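# Move red foam block or yellow sponge onto desk

## Task

Look at the counter behind the shelving. If a red foam block is there, carry it to the desk; if it is absent, carry the yellow sponge from the coffee table to the desk instead. Every other item must stay where it is (shelf, table or counter), and the coffee table must be standing upright at the end. The robot must not tip over or finish leaning. The object must be resting on the desk by itself, not held there by the robot.

## Robot and tools

ROBOT. A Hello Robot Stretch 3 with one arm: a two-wheel drive base (0.33 m long, 0.34 m wide), a lift riding up a mast, and a telescoping arm that reaches out to the robot's right side. The base cannot slide sideways, so moving the gripper forward means driving. Turning in place pivots about the wheel-axle midpoint, 0.05 m behind the front edge; with the arm pulled in and the wrist folded, the swept radius is 0.28 m, and an unfolded level wrist reaches past that.

FRAMES. Base frame: origin on the floor between the drive wheels, x forward, y left, z up. hand_pose is reported in it, at the point where the closed fingertips meet. Odometry frame is the base frame at the start. Heading is positive to the left, -3.142 to 3.142.

execute_actions takes "actions", a list run in order (empty list = just report). Each action may contain "robot", "steps" (1 to 450 control steps at 30 per second; default 1) and "until" (early exit, only together with steps). {"steps": n} alone waits. Inside "robot":
- "base": exactly one key. translate_m is a relative drive in metres from where the base is when the command starts, forward positive, magnitude at most 1. rotate_rad is a relative turn in radians, counter-clockwise (left) positive, magnitude at most 3.2.
- "joints": absolute targets by name; unnamed joints keep their targets. lift_m 0 to 1.1 m (arm height); arm_m 0 to 0.52 m (extension); wrist_yaw_rad -1.345 to 4.42 (0 along the arm, positive swings toward the front, 3.0 folded over the base); wrist_pitch_rad -1.57 to 0.451 (0 level, negative tips fingers down); wrist_roll_rad -2.911 to 2.911; gripper_m -0.089 to 0.179 (larger is wider; actual fingertip gap is 0.007 m less when nearly shut, 0.025 m less when fully open, zero below 0.007); head_pan_rad -3.953 to 1.73 (0 forward, positive left, -1.57 faces along the arm); head_tilt_rad -1.53 to 0.419 (negative looks down).
- "contact_limits": {"arm_m": effort percent 1 to 100}, the motor effort at which the arm halts; smaller is gentler, too small halts immediately. It applies until arm_m's next command.
- A list of up to 8 commands instead of one forms a queue, run one after another; {"pause_s": s} (max 15) waits inside it.
- {"stop": true} brakes everything and clears the queue.
Any out-of-range number or invalid action rejects the whole call. New commands take effect immediately and discard the rest of an old queue. Motion continues between calls and while you think.

"until" example to wait for everything to settle: {"robot": {"status": "ended"}} with steps 450. Fields can also be compared, e.g. {"robot": {"lift_m": [">", 0.3], "base_status": ["!=", "moving"]}}; operators =, !=, <, <=, >, >=. Use "any" instead of "robot" to stop as soon as one motion ends. Avoid "=" on readings; "done" means within tolerance.

zoom_image: "camera" (head_camera, nav_camera or wrist_camera) and "region" [x0, y0, x1, y1] in pixels of that camera's last image, top-left origin, at most 504 by 504. head_camera and nav_camera move with head_pan_rad and head_tilt_rad; wrist_camera is on the gripper.

finished_scene: "scene" (integer) ends the scene irreversibly; let all motion finish first, since the final brake may stop things short.

RESULTS. base_status shows progress in brackets (distance done of goal, from wheel turns). joint_goals, joint_status, measured_speeds, motor_effort (percent, bracket = peak), refusals, queue (idle/running/done/dropped/stopped), queue_left. Status words: moving, done, off_target (rested away from goal, may still push), contact_stop (lift or arm hit something and went slack), time_out, stopped, not_commanded, torque_fault (a wrist servo cut out for 10 s; joint limp, commands refused). Lines starting refused:, dropped: or replaced: explain problems. robot.on_its_own appears when the robot changed a goal itself, a joint is slack or off, or base_tilt has drifted 3 degrees or more (a lean warning). lidar_m: 12 distances, 30-degree sectors starting straight ahead and going counter-clockwise, from a plane 0.17 m up (sees legs, not tabletops). wrist_depth_mm and head_depth_mm: 7x7 grids of median depths. One image per camera comes at the end of each call.

SPEED. Full base speed (0.30 m/s, 1.9 rad/s) needs lift_m under 0.30, arm_m under 0.03 and wrist_yaw_rad over 2.54; otherwise 0.10 m/s and 0.63 rad/s.

GRIPPING. Close to a gripper_m smaller than the object width; to let go, open at least 0.02 beyond the contact value. Readings and "done" do not prove a grasp; check the cameras. Over-squeezing triggers a stall guard that weakens the grip; resend a different value to squeeze again.

SELF-COLLISION. Fold or unfold the wrist (wrist_yaw_rad to 3.0) only with lift_m 0.32 to 0.95, wrist_pitch_rad -0.4 and roll near 0. Once folded, lift may go down to 0.25. With yaw below -0.4 keep pitch at -0.5 or lower.

SAFETY. Pushing into something rigid with the gripper above about 0.45 m can tip the robot; never push again after a contact_stop. Do not drive while the gripper holds or hooks something fixed. If the base snags (especially reversing), undo the last move in small steps, pull the gripper free, and lower lift_m to about 0.2 if still tilted. Avoid drops, slams, hard hits, knocking items off furniture, and toppling the coffee table. Loose objects may occasionally be nudged by outside disturbances.

Each tool is called after "Emit:" by a JSON object that holds its "method" and its "body", one argument or row to a line.

## Session

I'll start by looking at the scene.

Emit:
{"method": "execute_actions", "body": {
  "actions": []
}}

Scene clock: 0.00 s.
robot.base_odometry: x=+0.000 y=+0.000 heading=+0.000 (m, m, rad; robot's odometry frame)
robot.turned_by_wheels: +0.000 (rad since the last result)
robot.turned_by_imu: +0.000 (rad since the last result)
robot.base_tilt: forward=-0.6 right=-0.5 (deg)
robot.lidar_m: 0.83 1.58 1.47 1.48 1.08 1.13 1.57 1.54 2.27 1.32 0.88 0.82
robot.head_depth_mm: 848 1145 1145 1131 726 718 829 / 854 1182 1188 1177 757 745 1156 / 862 1237 1251 1221 790 776 1206 / 911 1113 1125 1093 825 813 1198 / 958 893 897 906 866 856 945 / 1770 2302 2283 2261 2266 2178 2014 / 1790 1996 2045 2043 2060 2093 2018
robot.base_status: not_commanded
robot.joint_positions: lift_m=+0.389 arm_m=+0.003 wrist_yaw_rad=+2.928 wrist_pitch_rad=-0.400 wrist_roll_rad=+0.015 gripper_m=+0.037 head_pan_rad=-0.016 head_tilt_rad=-0.014
robot.joint_goals: lift_m=+0.389 arm_m=+0.003 wrist_yaw_rad=+2.928 wrist_pitch_rad=-0.400 wrist_roll_rad=+0.015 gripper_m=+0.037 head_pan_rad=-0.016 head_tilt_rad=-0.014
robot.joint_status: lift_m=not_commanded arm_m=not_commanded wrist_yaw_rad=not_commanded wrist_pitch_rad=not_commanded wrist_roll_rad=not_commanded gripper_m=not_commanded head_pan_rad=not_commanded head_tilt_rad=not_commanded
robot.measured_speeds: translate_m=+0.000 rotate_rad=+0.000 lift_m=+0.000 arm_m=+0.000 wrist_yaw_rad=+0.000 wrist_pitch_rad=+0.000 wrist_roll_rad=+0.000 head_pan_rad=+0.000 head_tilt_rad=+0.000
robot: refusals=0 queue=idle queue_left=0
robot.motor_effort: left_wheel=+0 right_wheel=+0 lift_m=+27 arm_m=+1 wrist_yaw_rad=+0 wrist_pitch_rad=+7 wrist_roll_rad=+0 gripper_m=+0 head_pan_rad=+0 head_tilt_rad=+2 (%)
robot.hand_pose: x=+0.0268 y=+0.0737 z=+0.4058 quat_wxyz=(+0.215, +0.709, +0.065, +0.669) (m; robot's base frame)
robot.wrist_depth_mm: - - - - - - - / - - - - - - - / - - - - - - - / 889 - 924 975 965 - - / 750 753 810 767 801 796 823 / 619 643 - 656 675 658 682 / 542 547 543 556 563 570 582
pictures: head_camera (sideways: a quarter turn clockwise sets it upright), nav_camera (sideways: a quarter turn counterclockwise sets it upright), wrist_camera
Images, in order (width x height): head_camera 896x504, nav_camera 672x504, wrist_camera 644x364.

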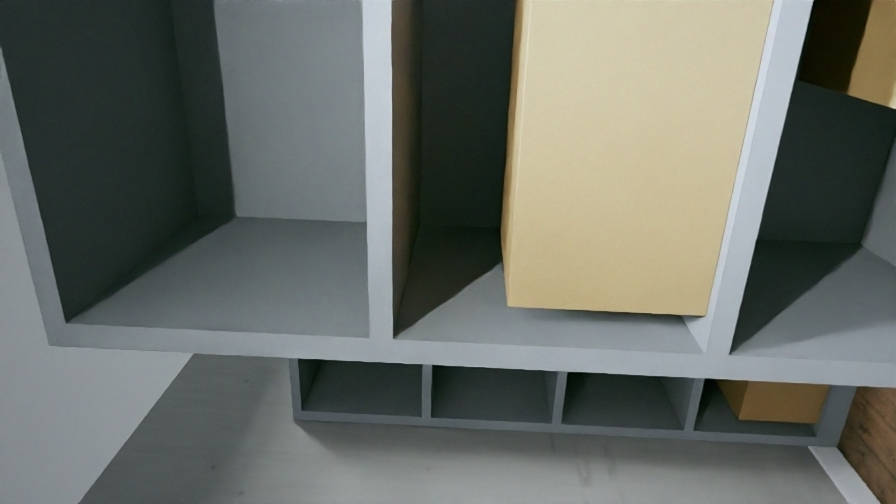

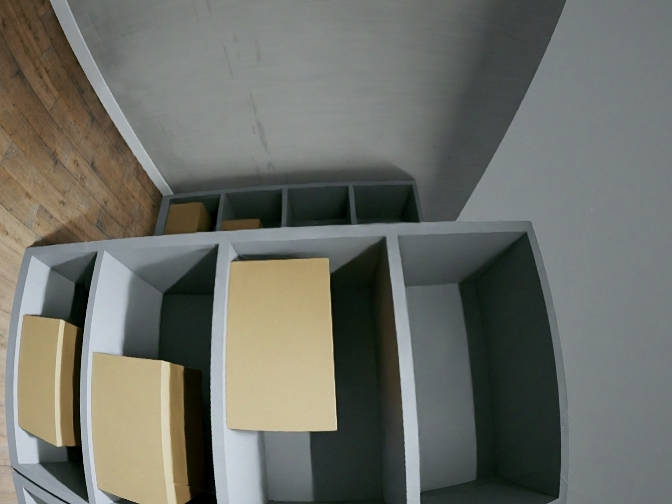

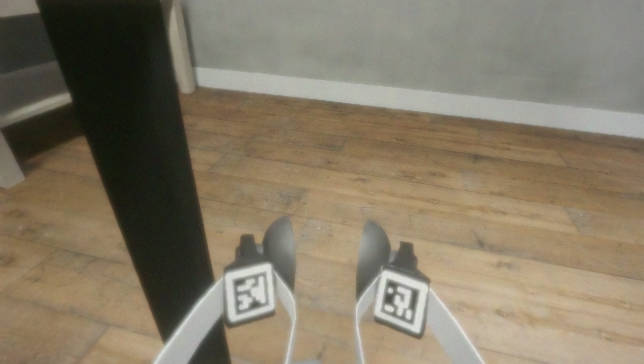

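Emit:
{"method": "execute_actions", "body": {
  "actions": [
    {"robot": {"joints": {"head_pan_rad": 1.6, "head_tilt_rad": -0.5}}, "steps": 150, "until": {"robot": {"status": "ended"}}}
  ]
}}

Emit:
{"method": "execute_actions", "body": {
  "actions": [
    {"robot": {"joints": {"head_pan_rad": -1.5, "head_tilt_rad": -0.5}}, "steps": 150, "until": {"robot": {"status": "ended"}}}
  ]
}}

Emit:
{"method": "execute_actions", "body": {
  "actions": [
    {"robot": {"joints": {"head_pan_rad": -3.1, "head_tilt_rad": -0.5}}, "steps": 150, "until": {"robot": {"status": "ended"}}}
  ]
}}

Scene clock: 9.73 s.
robot.base_odometry: x=+0.000 y=+0.000 heading=+0.000 (m, m, rad; robot's odometry frame)
robot.turned_by_wheels: +0.000 (rad since the last result)
robot.turned_by_imu: +0.001 (rad since the last result)
robot.base_tilt: forward=-0.6 right=-0.6 (deg)
robot.lidar_m: 0.83 1.58 1.47 1.49 1.08 1.13 1.58 1.53 2.27 1.32 0.88 0.82
robot.head_depth_mm: 1182 1261 1351 1473 1583 1640 1339 / 1232 1318 1428 1543 1694 1633 1325 / 1292 1381 1493 1633 1779 1617 1320 / 1356 1452 1571 1733 1885 1609 1311 / 1414 1544 1659 1847 1974 1600 1316 / 1489 1630 1801 1886 1896 1585 1295 / 1578 1730 1902 1857 1659 1580 1295
robot.base_status: not_commanded
robot.joint_positions: lift_m=+0.389 arm_m=+0.003 wrist_yaw_rad=+2.928 wrist_pitch_rad=-0.400 wrist_roll_rad=+0.015 gripper_m=+0.037 head_pan_rad=+1.593 head_tilt_rad=-0.494
robot.joint_goals: lift_m=+0.389 arm_m=+0.003 wrist_yaw_rad=+2.928 wrist_pitch_rad=-0.400 wrist_roll_rad=+0.015 gripper_m=+0.037 head_pan_rad=+1.600 head_tilt_rad=-0.500
robot.joint_status: lift_m=not_commanded arm_m=not_commanded wrist_yaw_rad=not_commanded wrist_pitch_rad=not_commanded wrist_roll_rad=not_commanded gripper_m=not_commanded head_pan_rad=done head_tilt_rad=done
robot.measured_speeds: translate_m=+0.000 rotate_rad=+0.000 lift_m=+0.000 arm_m=+0.000 wrist_yaw_rad=+0.000 wrist_pitch_rad=+0.000 wrist_roll_rad=+0.000 head_pan_rad=+0.000 head_tilt_rad=+0.000
robot: refusals=0 queue=done queue_left=0
robot.motor_effort: left_wheel=+0(0) right_wheel=+0(0) lift_m=+27(27) arm_m=+1(1) wrist_yaw_rad=+0(0) wrist_pitch_rad=+7(7) wrist_roll_rad=+1(0) gripper_m=-1(0) head_pan_rad=+4(37) head_tilt_rad=-5(39) (%)
robot.hand_pose: x=+0.0268 y=+0.0737 z=+0.4058 quat_wxyz=(+0.215, +0.709, +0.065, +0.669) (m; robot's base frame)
robot.wrist_depth_mm: - - - - - - - / - - - - - - - / - - - - - - - / 915 - 948 948 987 - - / 761 746 787 785 793 821 803 / 640 641 - 650 688 667 691 / 538 558 558 556 560 572 577
pictures: head_camera (sideways: a quarter turn clockwise sets it upright), nav_camera (sideways: a quarter turn counterclockwise sets it upright), wrist_camera
camera_calibration (this result's frames):
head_camera: T_world_to_cam=[[0.0525644, -0.426336, -0.903036, 1.18924], [-0.998554, -0.0326679, -0.0427013, 0.0611432], [-0.0112952, 0.903975, -0.427436, 0.512329], [0, 0, 0, 1]] pos_world=[0.00432968, 0.0458826, 1.29553]
nav_camera: T_world_to_cam=[[0.0078505, 0.442877, 0.896548, -1.12501], [0.998489, 0.0452934, -0.0311172, 0.088631], [-0.0543888, 0.895437, -0.441853, 0.532706], [0, 0, 0, 1]] pos_world=[-0.0506919, 0.0172218, 1.24676]
wrist_camera: T_world_to_cam=[[0.982118, -0.188089, 0.00818975, -0.0132643], [-0.0917294, -0.516052, -0.851632, 0.423637], [0.164409, 0.835651, -0.524077, 0.308039], [0, 0, 0, 1]] pos_world=[0.00124267, -0.0412895, 0.522328]
Images, in order (width x height): head_camera 896x504, nav_camera 672x504, wrist_camera 644x364.

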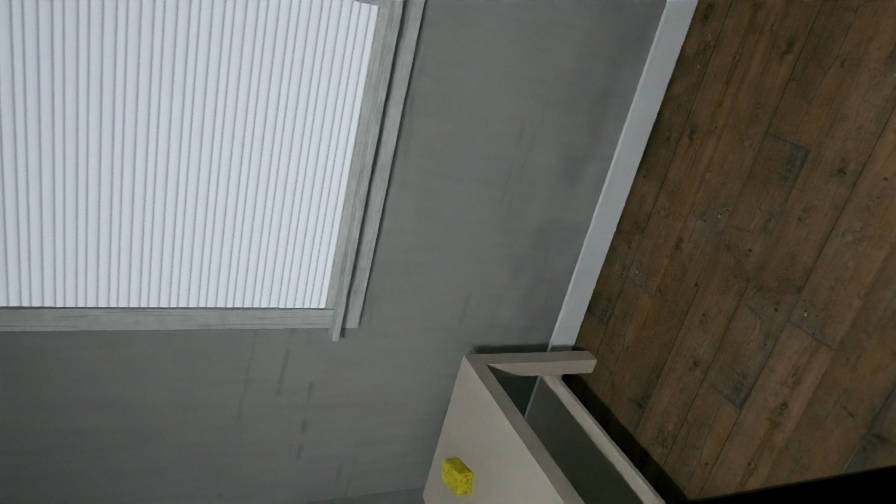

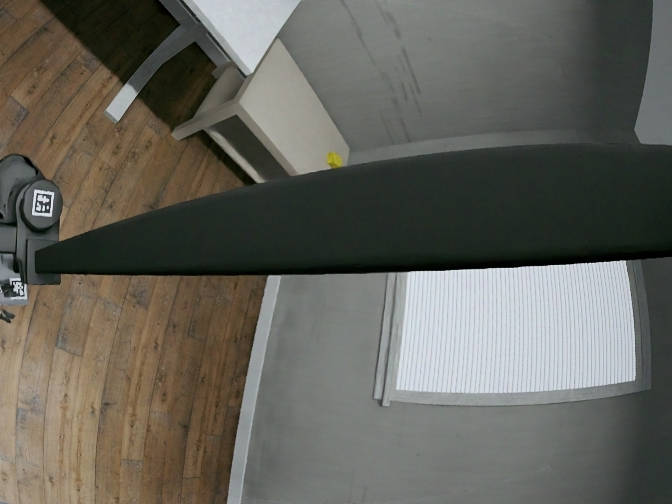

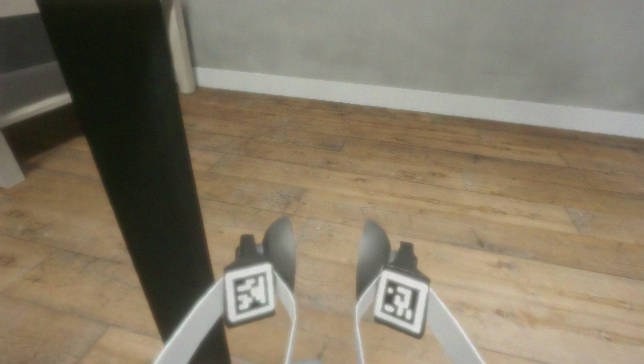

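Scene clock: 11.77 s.
robot.base_odometry: x=+0.000 y=+0.000 heading=+0.000 (m, m, rad; robot's odometry frame)
robot.turned_by_wheels: +0.000 (rad since the last result)
robot.turned_by_imu: +0.000 (rad since the last result)
robot.base_tilt: forward=-0.6 right=-0.5 (deg)
robot.lidar_m: 0.83 1.59 1.47 1.48 1.08 1.13 1.58 1.54 2.27 1.32 0.88 0.82
robot.head_depth_mm: 1902 2040 2165 2343 2133 1638 1332 / 1981 2136 2306 2469 2113 1629 1331 / 2017 1966 2215 2511 2104 1634 1320 / 1333 1774 1739 1938 1958 1606 1316 / 1305 1318 1518 1655 1792 1601 1302 / 1351 1126 1183 1701 1426 1460 1300 / 1276 1014 1059 1593 1303 1322 1283
robot.base_status: not_commanded
robot.joint_positions: lift_m=+0.389 arm_m=+0.003 wrist_yaw_rad=+2.928 wrist_pitch_rad=-0.400 wrist_roll_rad=+0.015 gripper_m=+0.037 head_pan_rad=-1.493 head_tilt_rad=-0.494
robot.joint_goals: lift_m=+0.389 arm_m=+0.003 wrist_yaw_rad=+2.928 wrist_pitch_rad=-0.400 wrist_roll_rad=+0.015 gripper_m=+0.037 head_pan_rad=-1.500 head_tilt_rad=-0.500
robot.joint_status: lift_m=not_commanded arm_m=not_commanded wrist_yaw_rad=not_commanded wrist_pitch_rad=not_commanded wrist_roll_rad=not_commanded gripper_m=not_commanded head_pan_rad=done head_tilt_rad=done
robot.measured_speeds: translate_m=+0.000 rotate_rad=+0.000 lift_m=+0.000 arm_m=+0.000 wrist_yaw_rad=+0.000 wrist_pitch_rad=+0.000 wrist_roll_rad=+0.000 head_pan_rad=+0.000 head_tilt_rad=+0.000
robot: refusals=0 queue=done queue_left=0
robot.motor_effort: left_wheel=+0(0) right_wheel=+0(0) lift_m=+27(27) arm_m=+1(1) wrist_yaw_rad=-1(1) wrist_pitch_rad=+7(7) wrist_roll_rad=+0(1) gripper_m=-1(1) head_pan_rad=-4(37) head_tilt_rad=-4(4) (%)
robot.hand_pose: x=+0.0268 y=+0.0737 z=+0.4058 quat_wxyz=(+0.215, +0.709, +0.065, +0.669) (m; robot's base frame)
robot.wrist_depth_mm: - - - - - - - / - - - - - - - / - - - - - - - / 933 - 976 959 962 - - / 743 758 797 813 808 810 815 / 630 628 - 650 676 670 669 / 544 555 557 561 552 581 569
pictures: head_camera (sideways: a quarter turn clockwise sets it upright), nav_camera (sideways: a quarter turn counterclockwise sets it upright), wrist_camera
camera_calibration (this result's frames):
head_camera: T_world_to_cam=[[-0.0763868, 0.422906, -0.902948, 1.18992], [0.995153, 0.088581, -0.0426991, 0.0489786], [0.0619263, -0.901833, -0.427623, 0.512125], [0, 0, 0, 1]] pos_world=[0.0104386, -0.04571, 1.29552]
nav_camera: T_world_to_cam=[[0.0169937, -0.442806, 0.896456, -1.12495], [-0.994382, -0.101168, -0.031122, 0.100794], [0.104474, -0.890892, -0.442038, 0.531978], [0, 0, 0, 1]] pos_world=[0.0637669, -0.0140009, 1.24676]
wrist_camera: T_world_to_cam=[[0.982118, -0.188089, 0.00818983, -0.0132643], [-0.0917293, -0.516052, -0.851632, 0.423637], [0.164409, 0.835651, -0.524077, 0.308039], [0, 0, 0, 1]] pos_world=[0.00124266, -0.0412895, 0.522328]
Images, in order (width x height): head_camera 896x504, nav_camera 672x504, wrist_camera 644x364.

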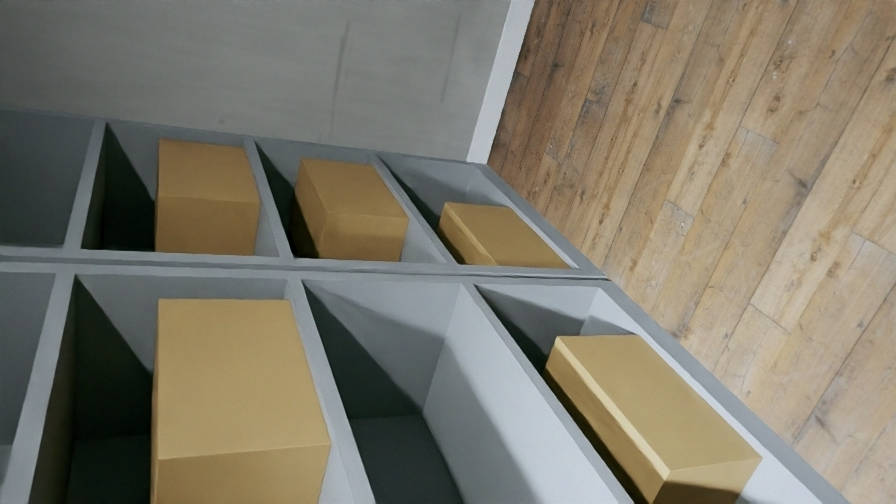

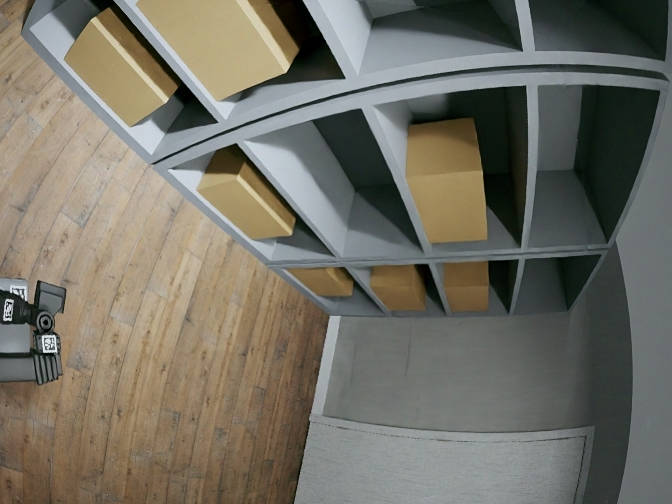

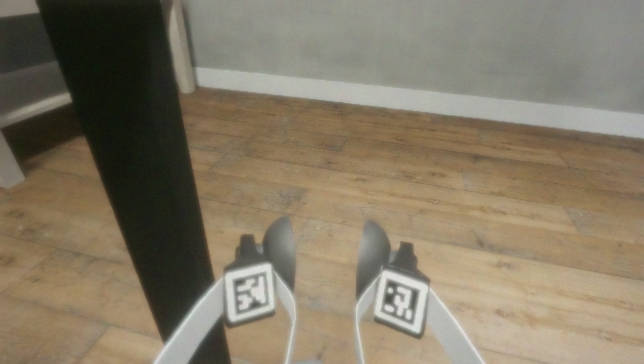

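Scene clock: 13.13 s.
robot.base_odometry: x=+0.000 y=+0.000 heading=+0.000 (m, m, rad; robot's odometry frame)
robot.turned_by_wheels: +0.000 (rad since the last result)
robot.turned_by_imu: +0.000 (rad since the last result)
robot.base_tilt: forward=-0.6 right=-0.5 (deg)
robot.lidar_m: 0.83 1.58 1.47 1.49 1.08 1.13 1.57 1.54 2.27 1.32 0.88 0.82
robot.head_depth_mm: 1274 1353 1454 1363 957 1631 1339 / 1340 1428 1529 1351 993 1628 1328 / 1404 1495 1620 1325 1075 1633 1322 / 1459 1574 1717 1316 1847 1620 1310 / 1544 1677 1800 1299 1968 1584 1306 / 1632 1778 1885 1290 1849 1605 1300 / 1733 1896 2083 1360 2045 1578 1289
robot.base_status: not_commanded
robot.joint_positions: lift_m=+0.389 arm_m=+0.003 wrist_yaw_rad=+2.928 wrist_pitch_rad=-0.400 wrist_roll_rad=+0.015 gripper_m=+0.037 head_pan_rad=-3.093 head_tilt_rad=-0.494
robot.joint_goals: lift_m=+0.389 arm_m=+0.003 wrist_yaw_rad=+2.928 wrist_pitch_rad=-0.400 wrist_roll_rad=+0.015 gripper_m=+0.037 head_pan_rad=-3.100 head_tilt_rad=-0.500
robot.joint_status: lift_m=not_commanded arm_m=not_commanded wrist_yaw_rad=not_commanded wrist_pitch_rad=not_commanded wrist_roll_rad=not_commanded gripper_m=not_commanded head_pan_rad=done head_tilt_rad=done
robot.measured_speeds: translate_m=+0.000 rotate_rad=+0.000 lift_m=+0.000 arm_m=+0.000 wrist_yaw_rad=+0.000 wrist_pitch_rad=+0.000 wrist_roll_rad=+0.000 head_pan_rad=+0.000 head_tilt_rad=+0.000
robot: refusals=0 queue=done queue_left=0
robot.motor_effort: left_wheel=+0(0) right_wheel=+0(1) lift_m=+26(27) arm_m=+1(1) wrist_yaw_rad=+0(0) wrist_pitch_rad=+7(7) wrist_roll_rad=+1(1) gripper_m=-1(1) head_pan_rad=-3(39) head_tilt_rad=-4(5) (%)
robot.hand_pose: x=+0.0268 y=+0.0737 z=+0.4058 quat_wxyz=(+0.215, +0.709, +0.065, +0.669) (m; robot's base frame)
robot.wrist_depth_mm: - - - - - - - / - - - - - - - / - - - - - - - / 927 - 963 993 987 - - / 747 713 817 778 805 826 784 / 630 650 - 652 666 676 680 / 554 547 552 556 551 573 582
pictures: head_camera (sideways: a quarter turn clockwise sets it upright), nav_camera (sideways: a quarter turn counterclockwise sets it upright), wrist_camera
camera_calibration (this result's frames):
head_camera: T_world_to_cam=[[0.424986, 0.064008, -0.902934, 1.18684], [0.059489, -0.997315, -0.0426988, 0.0546857], [-0.903243, -0.0355682, -0.427653, 0.518051], [0, 0, 0, 1]] pos_world=[-0.039717, -0.0030021, 1.29552]
nav_camera: T_world_to_cam=[[-0.443143, -0.00405916, 0.896442, -1.12212], [-0.0720905, 0.996912, -0.0311228, 0.0951688], [-0.893548, -0.0784168, -0.442067, 0.538104], [0, 0, 0, 1]] pos_world=[-0.00957686, -0.0572334, 1.24676]
wrist_camera: T_world_to_cam=[[0.982118, -0.18809, 0.00818988, -0.0132644], [-0.0917295, -0.516052, -0.851632, 0.423637], [0.16441, 0.835651, -0.524077, 0.308039], [0, 0, 0, 1]] pos_world=[0.00124271, -0.0412895, 0.522328]
Images, in order (width x height): head_camera 896x504, nav_camera 672x504, wrist_camera 644x364.

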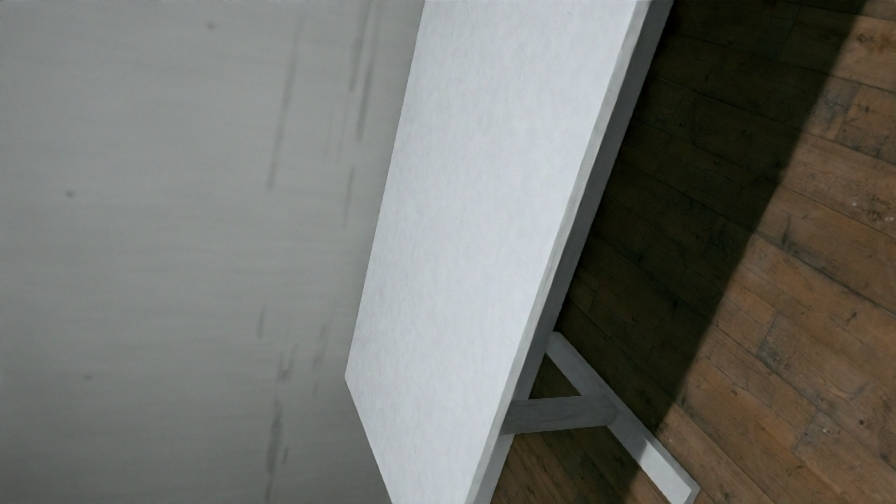

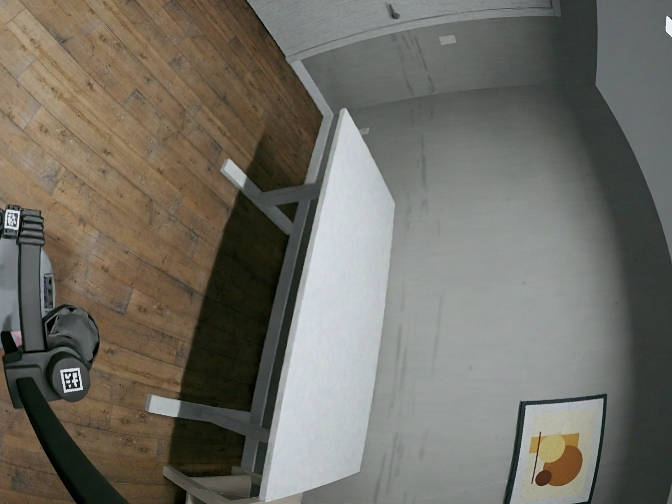

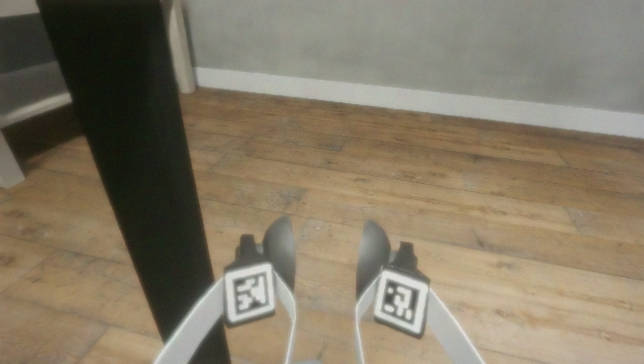

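Emit:
{"method": "execute_actions", "body": {
  "actions": [
    {"robot": [{"joints": {"head_pan_rad": 0.0, "head_tilt_rad": -0.6, "lift_m": 0.27}}, {"base": {"rotate_rad": 0.70}}, {"base": {"translate_m": 1.0}}, {"base": {"rotate_rad": -1.0}}], "steps": 450, "until": {"robot": {"status": "ended"}}}
  ]
}}

Scene clock: 52.77 s.
robot.base_odometry: x=+0.765 y=+0.644 heading=-0.300 (m, m, rad; robot's odometry frame)
robot.turned_by_wheels: -0.300 (rad since the last result)
robot.turned_by_imu: -0.297 (rad since the last result)
robot.base_tilt: forward=-0.6 right=-0.6 (deg)
robot.lidar_m: 1.44 0.75 0.59 0.58 0.62 0.93 1.46 1.72 2.52 1.01 0.52 0.61
robot.head_depth_mm: 1476 1398 1544 2293 1880 1510 1192 / 1515 1587 1797 1705 1757 1496 1245 / 1527 1630 1484 2026 1806 1487 1244 / 1554 1644 1491 1703 1780 1470 1237 / 1582 1674 1849 1707 1780 1466 1230 / 1372 1406 1559 1671 1746 1451 1225 / 1159 1213 1268 1335 1406 1378 1218
robot.base_status: done (rotate_rad -0.9999 of -1.0000)
robot.joint_positions: lift_m=+0.271 arm_m=+0.003 wrist_yaw_rad=+2.928 wrist_pitch_rad=-0.400 wrist_roll_rad=+0.015 gripper_m=+0.037 head_pan_rad=-0.007 head_tilt_rad=-0.594
robot.joint_goals: lift_m=+0.270 arm_m=+0.003 wrist_yaw_rad=+2.928 wrist_pitch_rad=-0.400 wrist_roll_rad=+0.015 gripper_m=+0.037 head_pan_rad=+0.000 head_tilt_rad=-0.600
robot.joint_status: lift_m=done arm_m=not_commanded wrist_yaw_rad=not_commanded wrist_pitch_rad=not_commanded wrist_roll_rad=not_commanded gripper_m=not_commanded head_pan_rad=done head_tilt_rad=done
robot.measured_speeds: translate_m=+0.000 rotate_rad=+0.000 lift_m=+0.000 arm_m=+0.000 wrist_yaw_rad=+0.000 wrist_pitch_rad=+0.000 wrist_roll_rad=+0.000 head_pan_rad=+0.000 head_tilt_rad=+0.000
robot: refusals=0 queue=done queue_left=0
robot.motor_effort: left_wheel=+1(8) right_wheel=-2(11) lift_m=+9(26) arm_m=+1(1) wrist_yaw_rad=+0(0) wrist_pitch_rad=+7(7) wrist_roll_rad=+1(0) gripper_m=+0(0) head_pan_rad=+3(37) head_tilt_rad=-5(19) (%)
robot.hand_pose: x=+0.0268 y=+0.0737 z=+0.2874 quat_wxyz=(+0.215, +0.709, +0.065, +0.669) (m; robot's base frame)
robot.wrist_depth_mm: 546 - 562 567 571 590 594 / 586 - 597 613 624 623 642 / 626 - 668 672 690 690 696 / 678 - 722 699 705 697 748 / 581 578 614 598 624 609 627 / 482 489 - 525 515 515 519 / - - - 447 421 446 445
pictures: head_camera (sideways: a quarter turn clockwise sets it upright), nav_camera (sideways: a quarter turn counterclockwise sets it upright), wrist_camera
camera_calibration (this result's frames):
head_camera: T_world_to_cam=[[-0.515647, -0.0395955, -0.855886, 1.13121], [-0.00797301, 0.99911, -0.0414179, 0.0534242], [0.856764, -0.014533, -0.515504, 0.621627], [0, 0, 0, 1]] pos_world=[0.0511446, 0.000448273, 1.29085]
nav_camera: T_world_to_cam=[[0.529711, -0.0212676, 0.847912, -1.06476], [0.0131667, -0.999359, -0.0332919, 0.0974685], [0.848076, 0.0287993, -0.529091, 0.640713], [0, 0, 0, 1]] pos_world=[0.0193584, 0.056309, 1.24506]
wrist_camera: T_world_to_cam=[[0.982118, -0.188089, 0.00818937, -0.0122972], [-0.0917328, -0.516067, -0.851622, 0.322809], [0.164407, 0.835642, -0.524092, 0.246016], [0, 0, 0, 1]] pos_world=[0.00124267, -0.0413031, 0.403947]
Images, in order (width x height): head_camera 896x504, nav_camera 672x504, wrist_camera 644x364.

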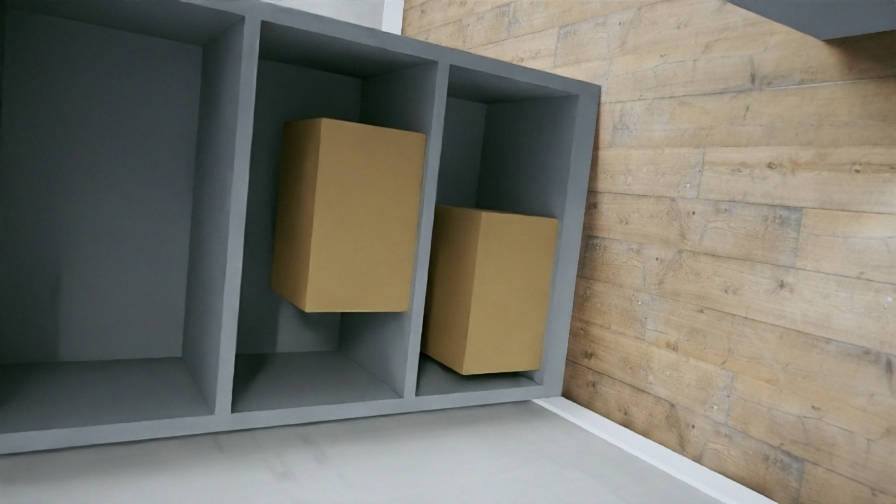

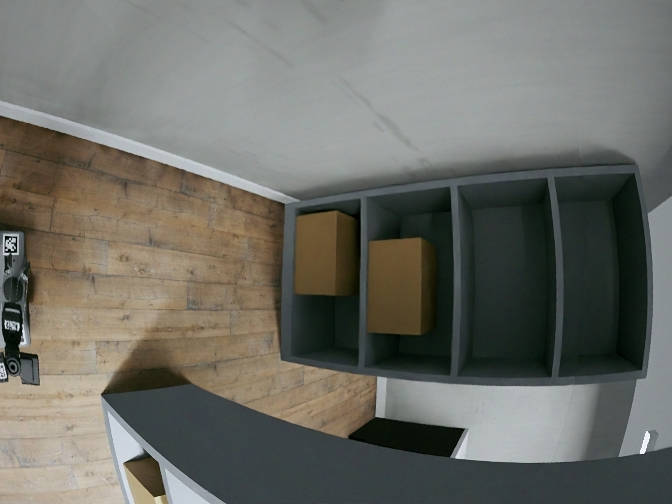

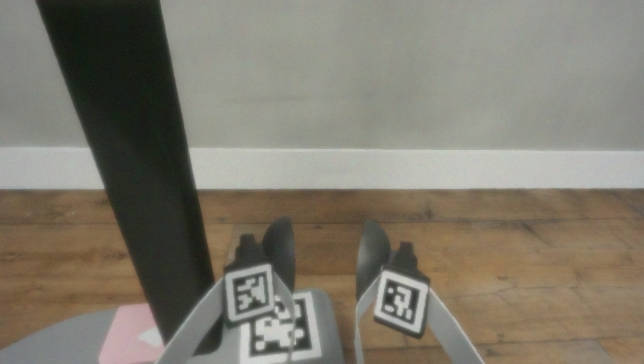

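Emit:
{"method": "execute_actions", "body": {
  "actions": [
    {"robot": [{"base": {"translate_m": 1.0}}, {"base": {"translate_m": 0.15}}, {"base": {"rotate_rad": -1.68}, "joints": {"head_pan_rad": 0.3, "head_tilt_rad": -0.5}}], "steps": 450, "until": {"robot": {"status": "ended"}}}
  ]
}}

Scene clock: 88.83 s.
robot.base_odometry: x=+1.863 y=+0.304 heading=-1.980 (m, m, rad; robot's odometry frame)
robot.turned_by_wheels: -1.680 (rad since the last result)
robot.turned_by_imu: -1.672 (rad since the last result)
robot.base_tilt: forward=-0.6 right=-0.6 (deg)
robot.lidar_m: 1.40 0.52 0.31 0.30 0.31 0.43 0.45 0.48 0.66 1.92 0.71 0.61
robot.head_depth_mm: 2632 2895 3122 2932 2101 1624 1320 / 2733 2981 3233 2899 2083 1613 1308 / 2839 3086 3345 2916 2043 1594 1307 / 2949 3118 3133 2857 2033 1586 1300 / 3022 3139 2370 2548 2040 1578 1299 / 2627 2631 1901 538 587 653 725 / 388 420 464 516 501 667 738
robot.base_status: done (rotate_rad -1.6799 of -1.6800)
robot.joint_positions: lift_m=+0.271 arm_m=+0.003 wrist_yaw_rad=+2.928 wrist_pitch_rad=-0.400 wrist_roll_rad=+0.015 gripper_m=+0.037 head_pan_rad=+0.293 head_tilt_rad=-0.507
robot.joint_goals: lift_m=+0.270 arm_m=+0.003 wrist_yaw_rad=+2.928 wrist_pitch_rad=-0.400 wrist_roll_rad=+0.015 gripper_m=+0.037 head_pan_rad=+0.300 head_tilt_rad=-0.500
robot.joint_status: lift_m=done arm_m=not_commanded wrist_yaw_rad=not_commanded wrist_pitch_rad=not_commanded wrist_roll_rad=not_commanded gripper_m=not_commanded head_pan_rad=done head_tilt_rad=done
robot.measured_speeds: translate_m=+0.000 rotate_rad=+0.000 lift_m=+0.000 arm_m=+0.000 wrist_yaw_rad=+0.000 wrist_pitch_rad=+0.000 wrist_roll_rad=+0.000 head_pan_rad=+0.000 head_tilt_rad=+0.000
robot: refusals=0 queue=done queue_left=0
robot.motor_effort: left_wheel=+1(8) right_wheel=-2(7) lift_m=+10(9) arm_m=+1(1) wrist_yaw_rad=+0(0) wrist_pitch_rad=+7(7) wrist_roll_rad=+1(1) gripper_m=+0(0) head_pan_rad=+3(25) head_tilt_rad=+3(17) (%)
robot.hand_pose: x=+0.0268 y=+0.0736 z=+0.2874 quat_wxyz=(+0.215, +0.709, +0.065, +0.669) (m; robot's base frame)
robot.wrist_depth_mm: 338 - 373 467 721 595 440 / 301 - 322 335 789 614 441 / 329 - 352 372 814 612 450 / 353 - 382 405 623 586 473 / 385 403 415 457 505 505 510 / 409 425 - 460 498 509 519 / - - - 450 429 444 450
pictures: head_camera (sideways: a quarter turn clockwise sets it upright), nav_camera (sideways: a quarter turn counterclockwise sets it upright), wrist_camera
camera_calibration (this result's frames):
head_camera: T_world_to_cam=[[-0.408141, -0.168225, -0.897285, 1.18455], [-0.299329, 0.953201, -0.0425552, 0.0566869], [0.862452, 0.251215, -0.439395, 0.522561], [0, 0, 0, 1]] pos_world=[0.0497493, 0.0139629, 1.2949]
nav_camera: T_world_to_cam=[[0.440169, 0.114418, 0.890595, -1.11988], [0.310537, -0.950042, -0.0314243, 0.0932268], [0.842507, 0.290395, -0.45371, 0.542664], [0, 0, 0, 1]] pos_world=[0.00678805, 0.0591177, 1.2465]
wrist_camera: T_world_to_cam=[[0.982118, -0.188089, 0.00818961, -0.0123007], [-0.0917323, -0.516067, -0.851622, 0.322798], [0.164407, 0.835642, -0.524092, 0.246031], [0, 0, 0, 1]] pos_world=[0.0012426, -0.0413219, 0.403946]
Images, in order (width x height): head_camera 896x504, nav_camera 672x504, wrist_camera 644x364.

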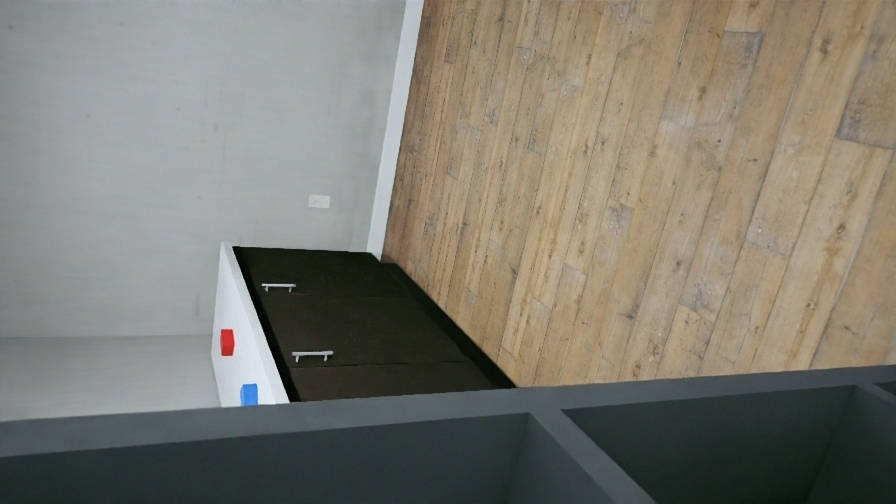

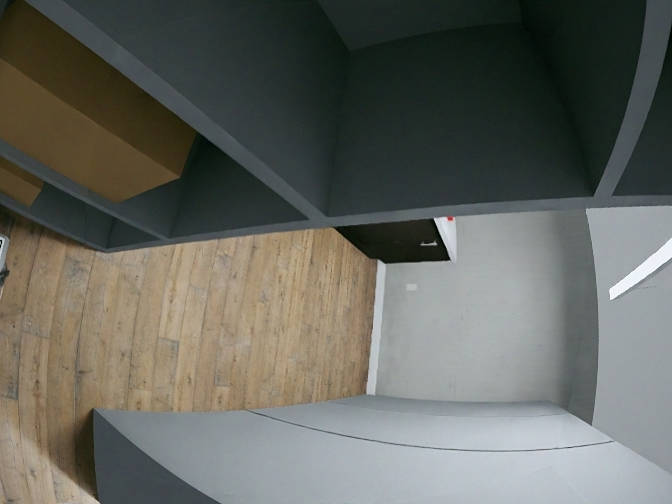

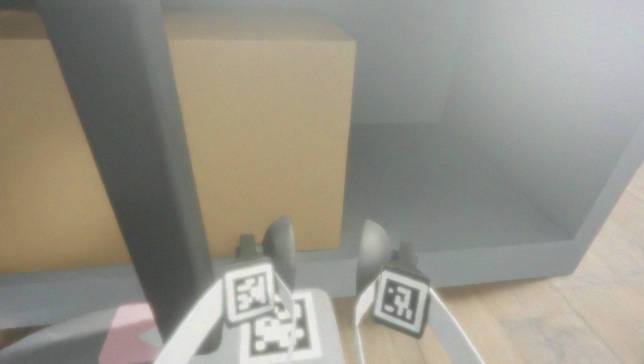

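Emit:
{"method": "zoom_image", "body": {
  "camera": "head_camera",
  "region": [180, 230, 400, 420]
}}

Region (180, 230, 400, 420) of head_camera's 896x504 image, scaled by 2.291, with more detail than that image has; it fills the top 435 rows of this view, and the rest is white.

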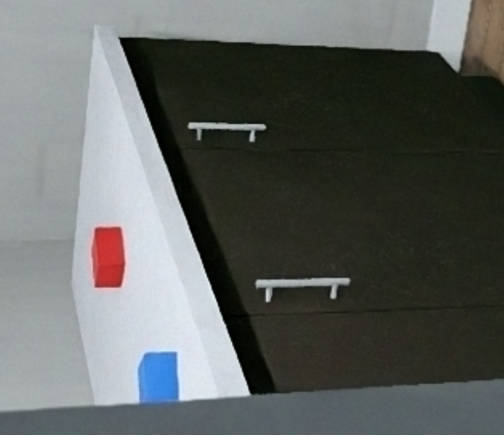

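Emit:
{"method": "execute_actions", "body": {
  "actions": [
    {"robot": [{"base": {"translate_m": 1.0}}, {"base": {"rotate_rad": 0.25}}, {"base": {"translate_m": 1.0}, "joints": {"head_pan_rad": 0.7, "head_tilt_rad": -0.5}}], "steps": 450, "until": {"robot": {"status": "ended"}}}
  ]
}}

Scene clock: 127.93 s.
robot.base_odometry: x=+1.307 y=-1.601 heading=-1.730 (m, m, rad; robot's odometry frame)
robot.turned_by_wheels: +0.250 (rad since the last result)
robot.turned_by_imu: +0.251 (rad since the last result)
robot.base_tilt: forward=-0.6 right=-0.5 (deg)
robot.lidar_m: 1.36 0.87 0.75 0.75 0.87 1.48 1.23 0.71 0.61 0.61 0.71 1.25
robot.head_depth_mm: 1413 1484 1522 1301 1698 1622 1323 / 1509 1635 1658 1155 1340 1510 1316 / 1421 1560 1464 1055 1191 1375 1311 / 1332 1450 1430 978 1078 1233 1294 / 1242 1346 1398 914 981 1110 1261 / 1177 1270 1314 870 908 1012 1195 / 1109 1195 1243 836 840 925 1039
robot.base_status: done (translate_m +1.0000 of +1.0000)
robot.joint_positions: lift_m=+0.271 arm_m=+0.003 wrist_yaw_rad=+2.928 wrist_pitch_rad=-0.400 wrist_roll_rad=+0.015 gripper_m=+0.037 head_pan_rad=+0.693 head_tilt_rad=-0.506
robot.joint_goals: lift_m=+0.270 arm_m=+0.003 wrist_yaw_rad=+2.928 wrist_pitch_rad=-0.400 wrist_roll_rad=+0.015 gripper_m=+0.037 head_pan_rad=+0.700 head_tilt_rad=-0.500
robot.joint_status: lift_m=done arm_m=not_commanded wrist_yaw_rad=not_commanded wrist_pitch_rad=not_commanded wrist_roll_rad=not_commanded gripper_m=not_commanded head_pan_rad=done head_tilt_rad=done
robot.measured_speeds: translate_m=+0.000 rotate_rad=+0.000 lift_m=+0.000 arm_m=+0.000 wrist_yaw_rad=+0.000 wrist_pitch_rad=+0.000 wrist_roll_rad=+0.000 head_pan_rad=+0.000 head_tilt_rad=+0.000
robot: refusals=0 queue=done queue_left=0
robot.motor_effort: left_wheel=-1(8) right_wheel=+2(10) lift_m=+9(10) arm_m=+1(1) wrist_yaw_rad=+0(0) wrist_pitch_rad=+7(7) wrist_roll_rad=+1(0) gripper_m=+0(0) head_pan_rad=+3(28) head_tilt_rad=+3(5) (%)
robot.hand_pose: x=+0.0268 y=+0.0736 z=+0.2874 quat_wxyz=(+0.215, +0.709, +0.065, +0.669) (m; robot's base frame)
robot.wrist_depth_mm: - - 740 748 706 697 681 / - - 797 790 755 738 721 / 952 - 888 887 870 861 842 / 718 - 721 732 746 788 786 / 572 578 616 605 629 616 649 / 484 495 - 519 509 513 526 / - - - 456 420 442 447
pictures: head_camera (sideways: a quarter turn clockwise sets it upright), nav_camera (sideways: a quarter turn counterclockwise sets it upright), wrist_camera
camera_calibration (this result's frames):
head_camera: T_world_to_cam=[[-0.310121, -0.313612, -0.897481, 1.18421], [-0.646841, 0.761437, -0.0425603, 0.0588133], [0.696723, 0.567328, -0.438994, 0.52305], [0, 0, 0, 1]] pos_world=[0.0408702, 0.0298587, 1.29493]
nav_camera: T_world_to_cam=[[0.360574, 0.276524, 0.890798, -1.11966], [0.65596, -0.754142, -0.0314141, 0.0911064], [0.663101, 0.595655, -0.453312, 0.543241], [0, 0, 0, 1]] pos_world=[-0.016266, 0.0547358, 1.24651]
wrist_camera: T_world_to_cam=[[0.982118, -0.188089, 0.00818958, -0.012301], [-0.0917326, -0.516067, -0.851622, 0.322798], [0.164407, 0.835642, -0.524092, 0.246032], [0, 0, 0, 1]] pos_world=[0.00124265, -0.041323, 0.403946]
Images, in order (width x height): head_camera 896x504, nav_camera 672x504, wrist_camera 644x364.

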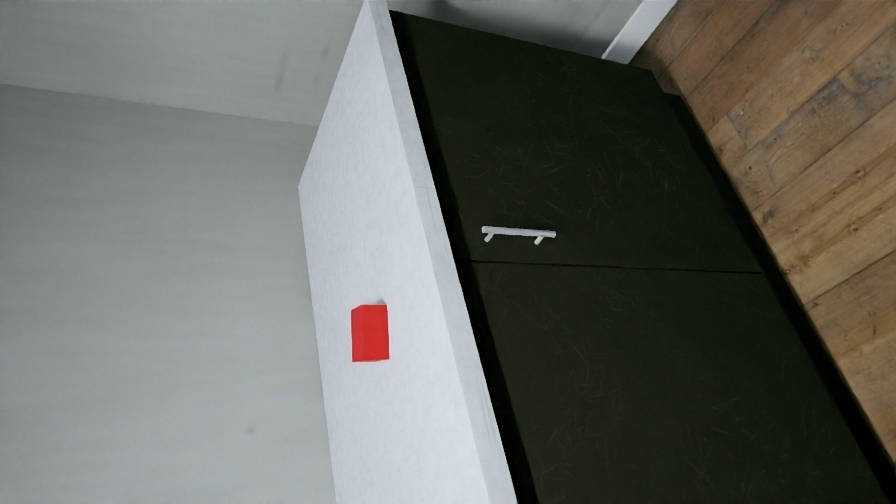

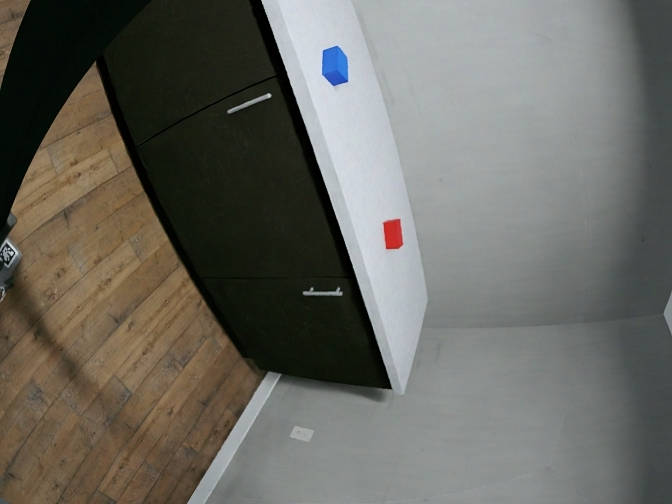

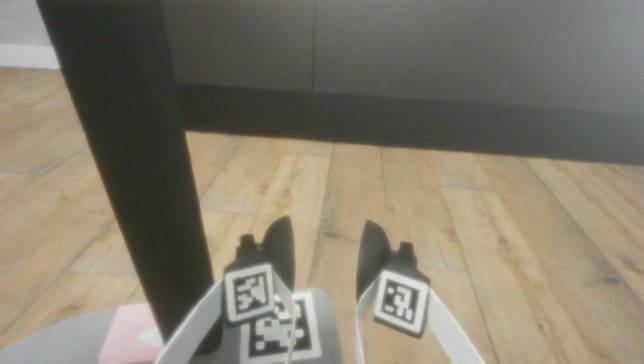

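Emit:
{"method": "zoom_image", "body": {
  "camera": "head_camera",
  "region": [320, 280, 430, 390]
}}

Region (320, 280, 430, 390) of head_camera's 896x504 image, scaled by 4.582, with more detail than that image has.

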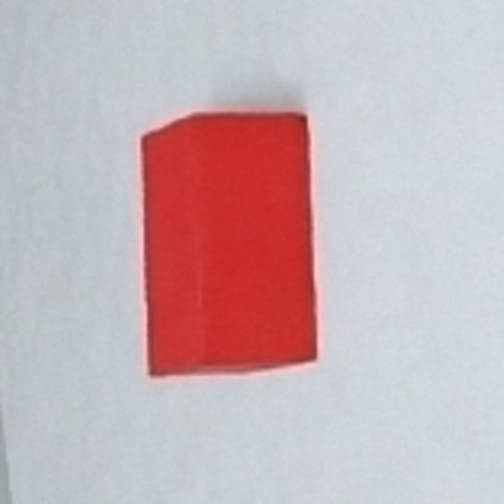

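Emit:
{"method": "execute_actions", "body": {
  "actions": [
    {"robot": [{"base": {"rotate_rad": 0.646}}, {"base": {"translate_m": 0.319}}, {"base": {"rotate_rad": 1.85}, "joints": {"lift_m": 0.94, "head_pan_rad": -1.57, "head_tilt_rad": -0.55}}], "steps": 450, "until": {"robot": {"lift_m": [">", 0.6]}}},
    {"robot": {"joints": {"wrist_yaw_rad": 0.0, "wrist_roll_rad": 0.0}}, "steps": 300, "until": {"robot": {"wrist_yaw_rad": ["<", 1.5]}}},
    {"robot": {"joints": {"gripper_m": 0.175}}, "steps": 300, "until": {"robot": {"status": "ended"}}}
  ]
}}

Scene clock: 203.73 s.
robot.base_odometry: x=+1.456 y=-1.882 heading=+0.766 (m, m, rad; robot's odometry frame)
robot.turned_by_wheels: +2.496 (rad since the last result)
robot.turned_by_imu: +2.497 (rad since the last result)
robot.base_tilt: forward=-0.6 right=-0.5 (deg)
robot.lidar_m: 0.82 1.68 1.09 0.87 0.87 0.93 1.17 1.16 0.63 0.50 0.50 0.54
robot.head_depth_mm: 1069 1191 1250 826 756 843 - / 1029 1132 1206 817 701 803 - / 989 1081 1163 794 664 - - / 949 1048 1115 764 633 - - / 915 1002 1068 793 605 684 802 / 893 964 1040 783 579 647 742 / 856 931 996 775 572 609 696
robot.base_status: done (rotate_rad +1.8499 of +1.8500)
robot.joint_positions: lift_m=+0.939 arm_m=+0.003 wrist_yaw_rad=+0.003 wrist_pitch_rad=-0.401 wrist_roll_rad=+0.002 gripper_m=+0.175 head_pan_rad=-1.563 head_tilt_rad=-0.544
robot.joint_goals: lift_m=+0.940 arm_m=+0.003 wrist_yaw_rad=+0.000 wrist_pitch_rad=-0.401 wrist_roll_rad=+0.000 gripper_m=+0.175 head_pan_rad=-1.570 head_tilt_rad=-0.550
robot.joint_status: lift_m=done arm_m=not_commanded wrist_yaw_rad=done wrist_pitch_rad=not_commanded wrist_roll_rad=done gripper_m=done head_pan_rad=done head_tilt_rad=done
robot.measured_speeds: translate_m=+0.000 rotate_rad=+0.000 lift_m=+0.000 arm_m=+0.000 wrist_yaw_rad=+0.000 wrist_pitch_rad=+0.000 wrist_roll_rad=+0.000 head_pan_rad=+0.000 head_tilt_rad=+0.000
robot: refusals=0 queue=done queue_left=0
robot.motor_effort: left_wheel=-1(7) right_wheel=+3(11) lift_m=+43(44) arm_m=+1(1) wrist_yaw_rad=-2(1) wrist_pitch_rad=+7(7) wrist_roll_rad=-1(1) gripper_m=+1(83) head_pan_rad=-4(36) head_tilt_rad=-4(13) (%)
robot.hand_pose: x=-0.0209 y=-0.3744 z=+0.9558 quat_wxyz=(+0.693, +0.142, -0.693, -0.140) (m; robot's base frame)
robot.wrist_depth_mm: 661 707 759 819 929 - 926 / 520 531 568 494 615 646 701 / 366 376 382 401 409 424 465 / 283 288 299 328 367 441 531 / 259 285 337 385 437 511 630 / - 347 382 435 506 591 919 / 350 376 433 495 591 729 -
pictures: head_camera (sideways: a quarter turn clockwise sets it upright), nav_camera (sideways: a quarter turn counterclockwise sets it upright), wrist_camera
camera_calibration (this result's frames):
head_camera: T_world_to_cam=[[-0.0469019, 0.471579, -0.880576, 1.16055], [0.998898, 0.0207111, -0.0421126, 0.0481895], [-0.0016217, -0.881581, -0.47203, 0.570297], [0, 0, 0, 1]] pos_world=[0.00722064, -0.0455267, 1.29318]
nav_camera: T_world_to_cam=[[-0.0137427, -0.486924, 0.873336, -1.0946], [-0.999041, -0.0296357, -0.0322441, 0.102281], [0.0415824, -0.872941, -0.48605, 0.589631], [0, 0, 0, 1]] pos_world=[0.0626218, -0.0152439, 1.24584]
wrist_camera: T_world_to_cam=[[-0.999275, -0.0322447, 0.0202376, -0.0497893], [-0.0341402, 0.523814, -0.851148, 1.04642], [0.0168443, -0.851222, -0.524535, 0.344347], [0, 0, 0, 1]] pos_world=[-0.0198285, -0.256619, 1.07229]
Images, in order (width x height): head_camera 896x504, nav_camera 672x504, wrist_camera 644x364.

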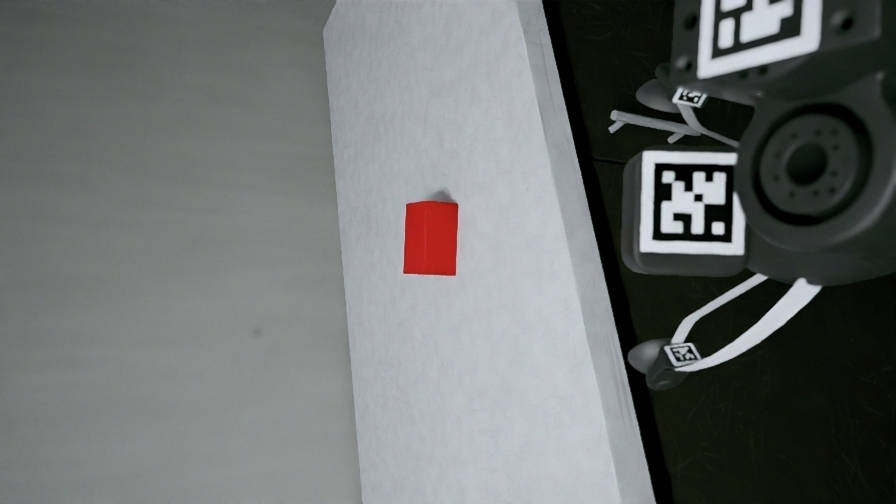

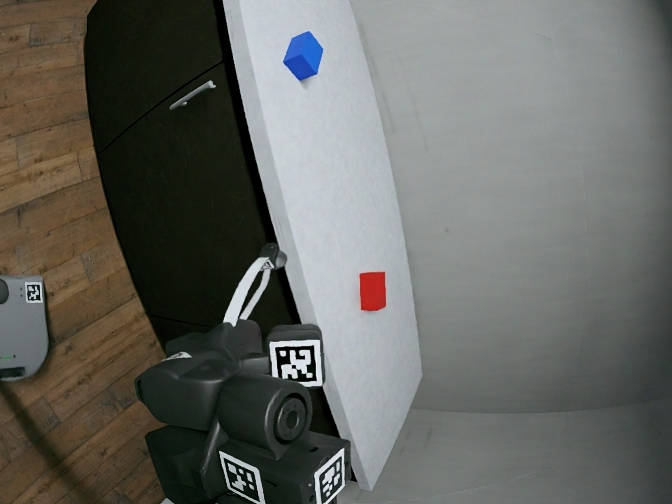

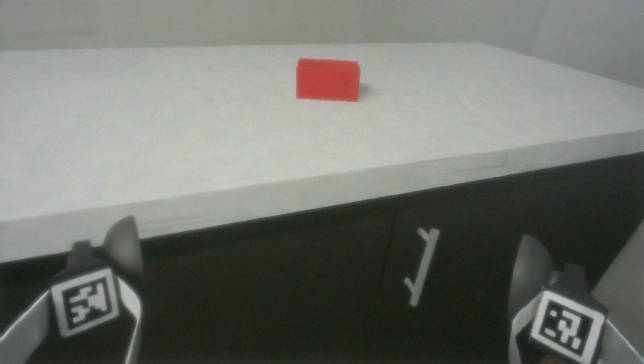

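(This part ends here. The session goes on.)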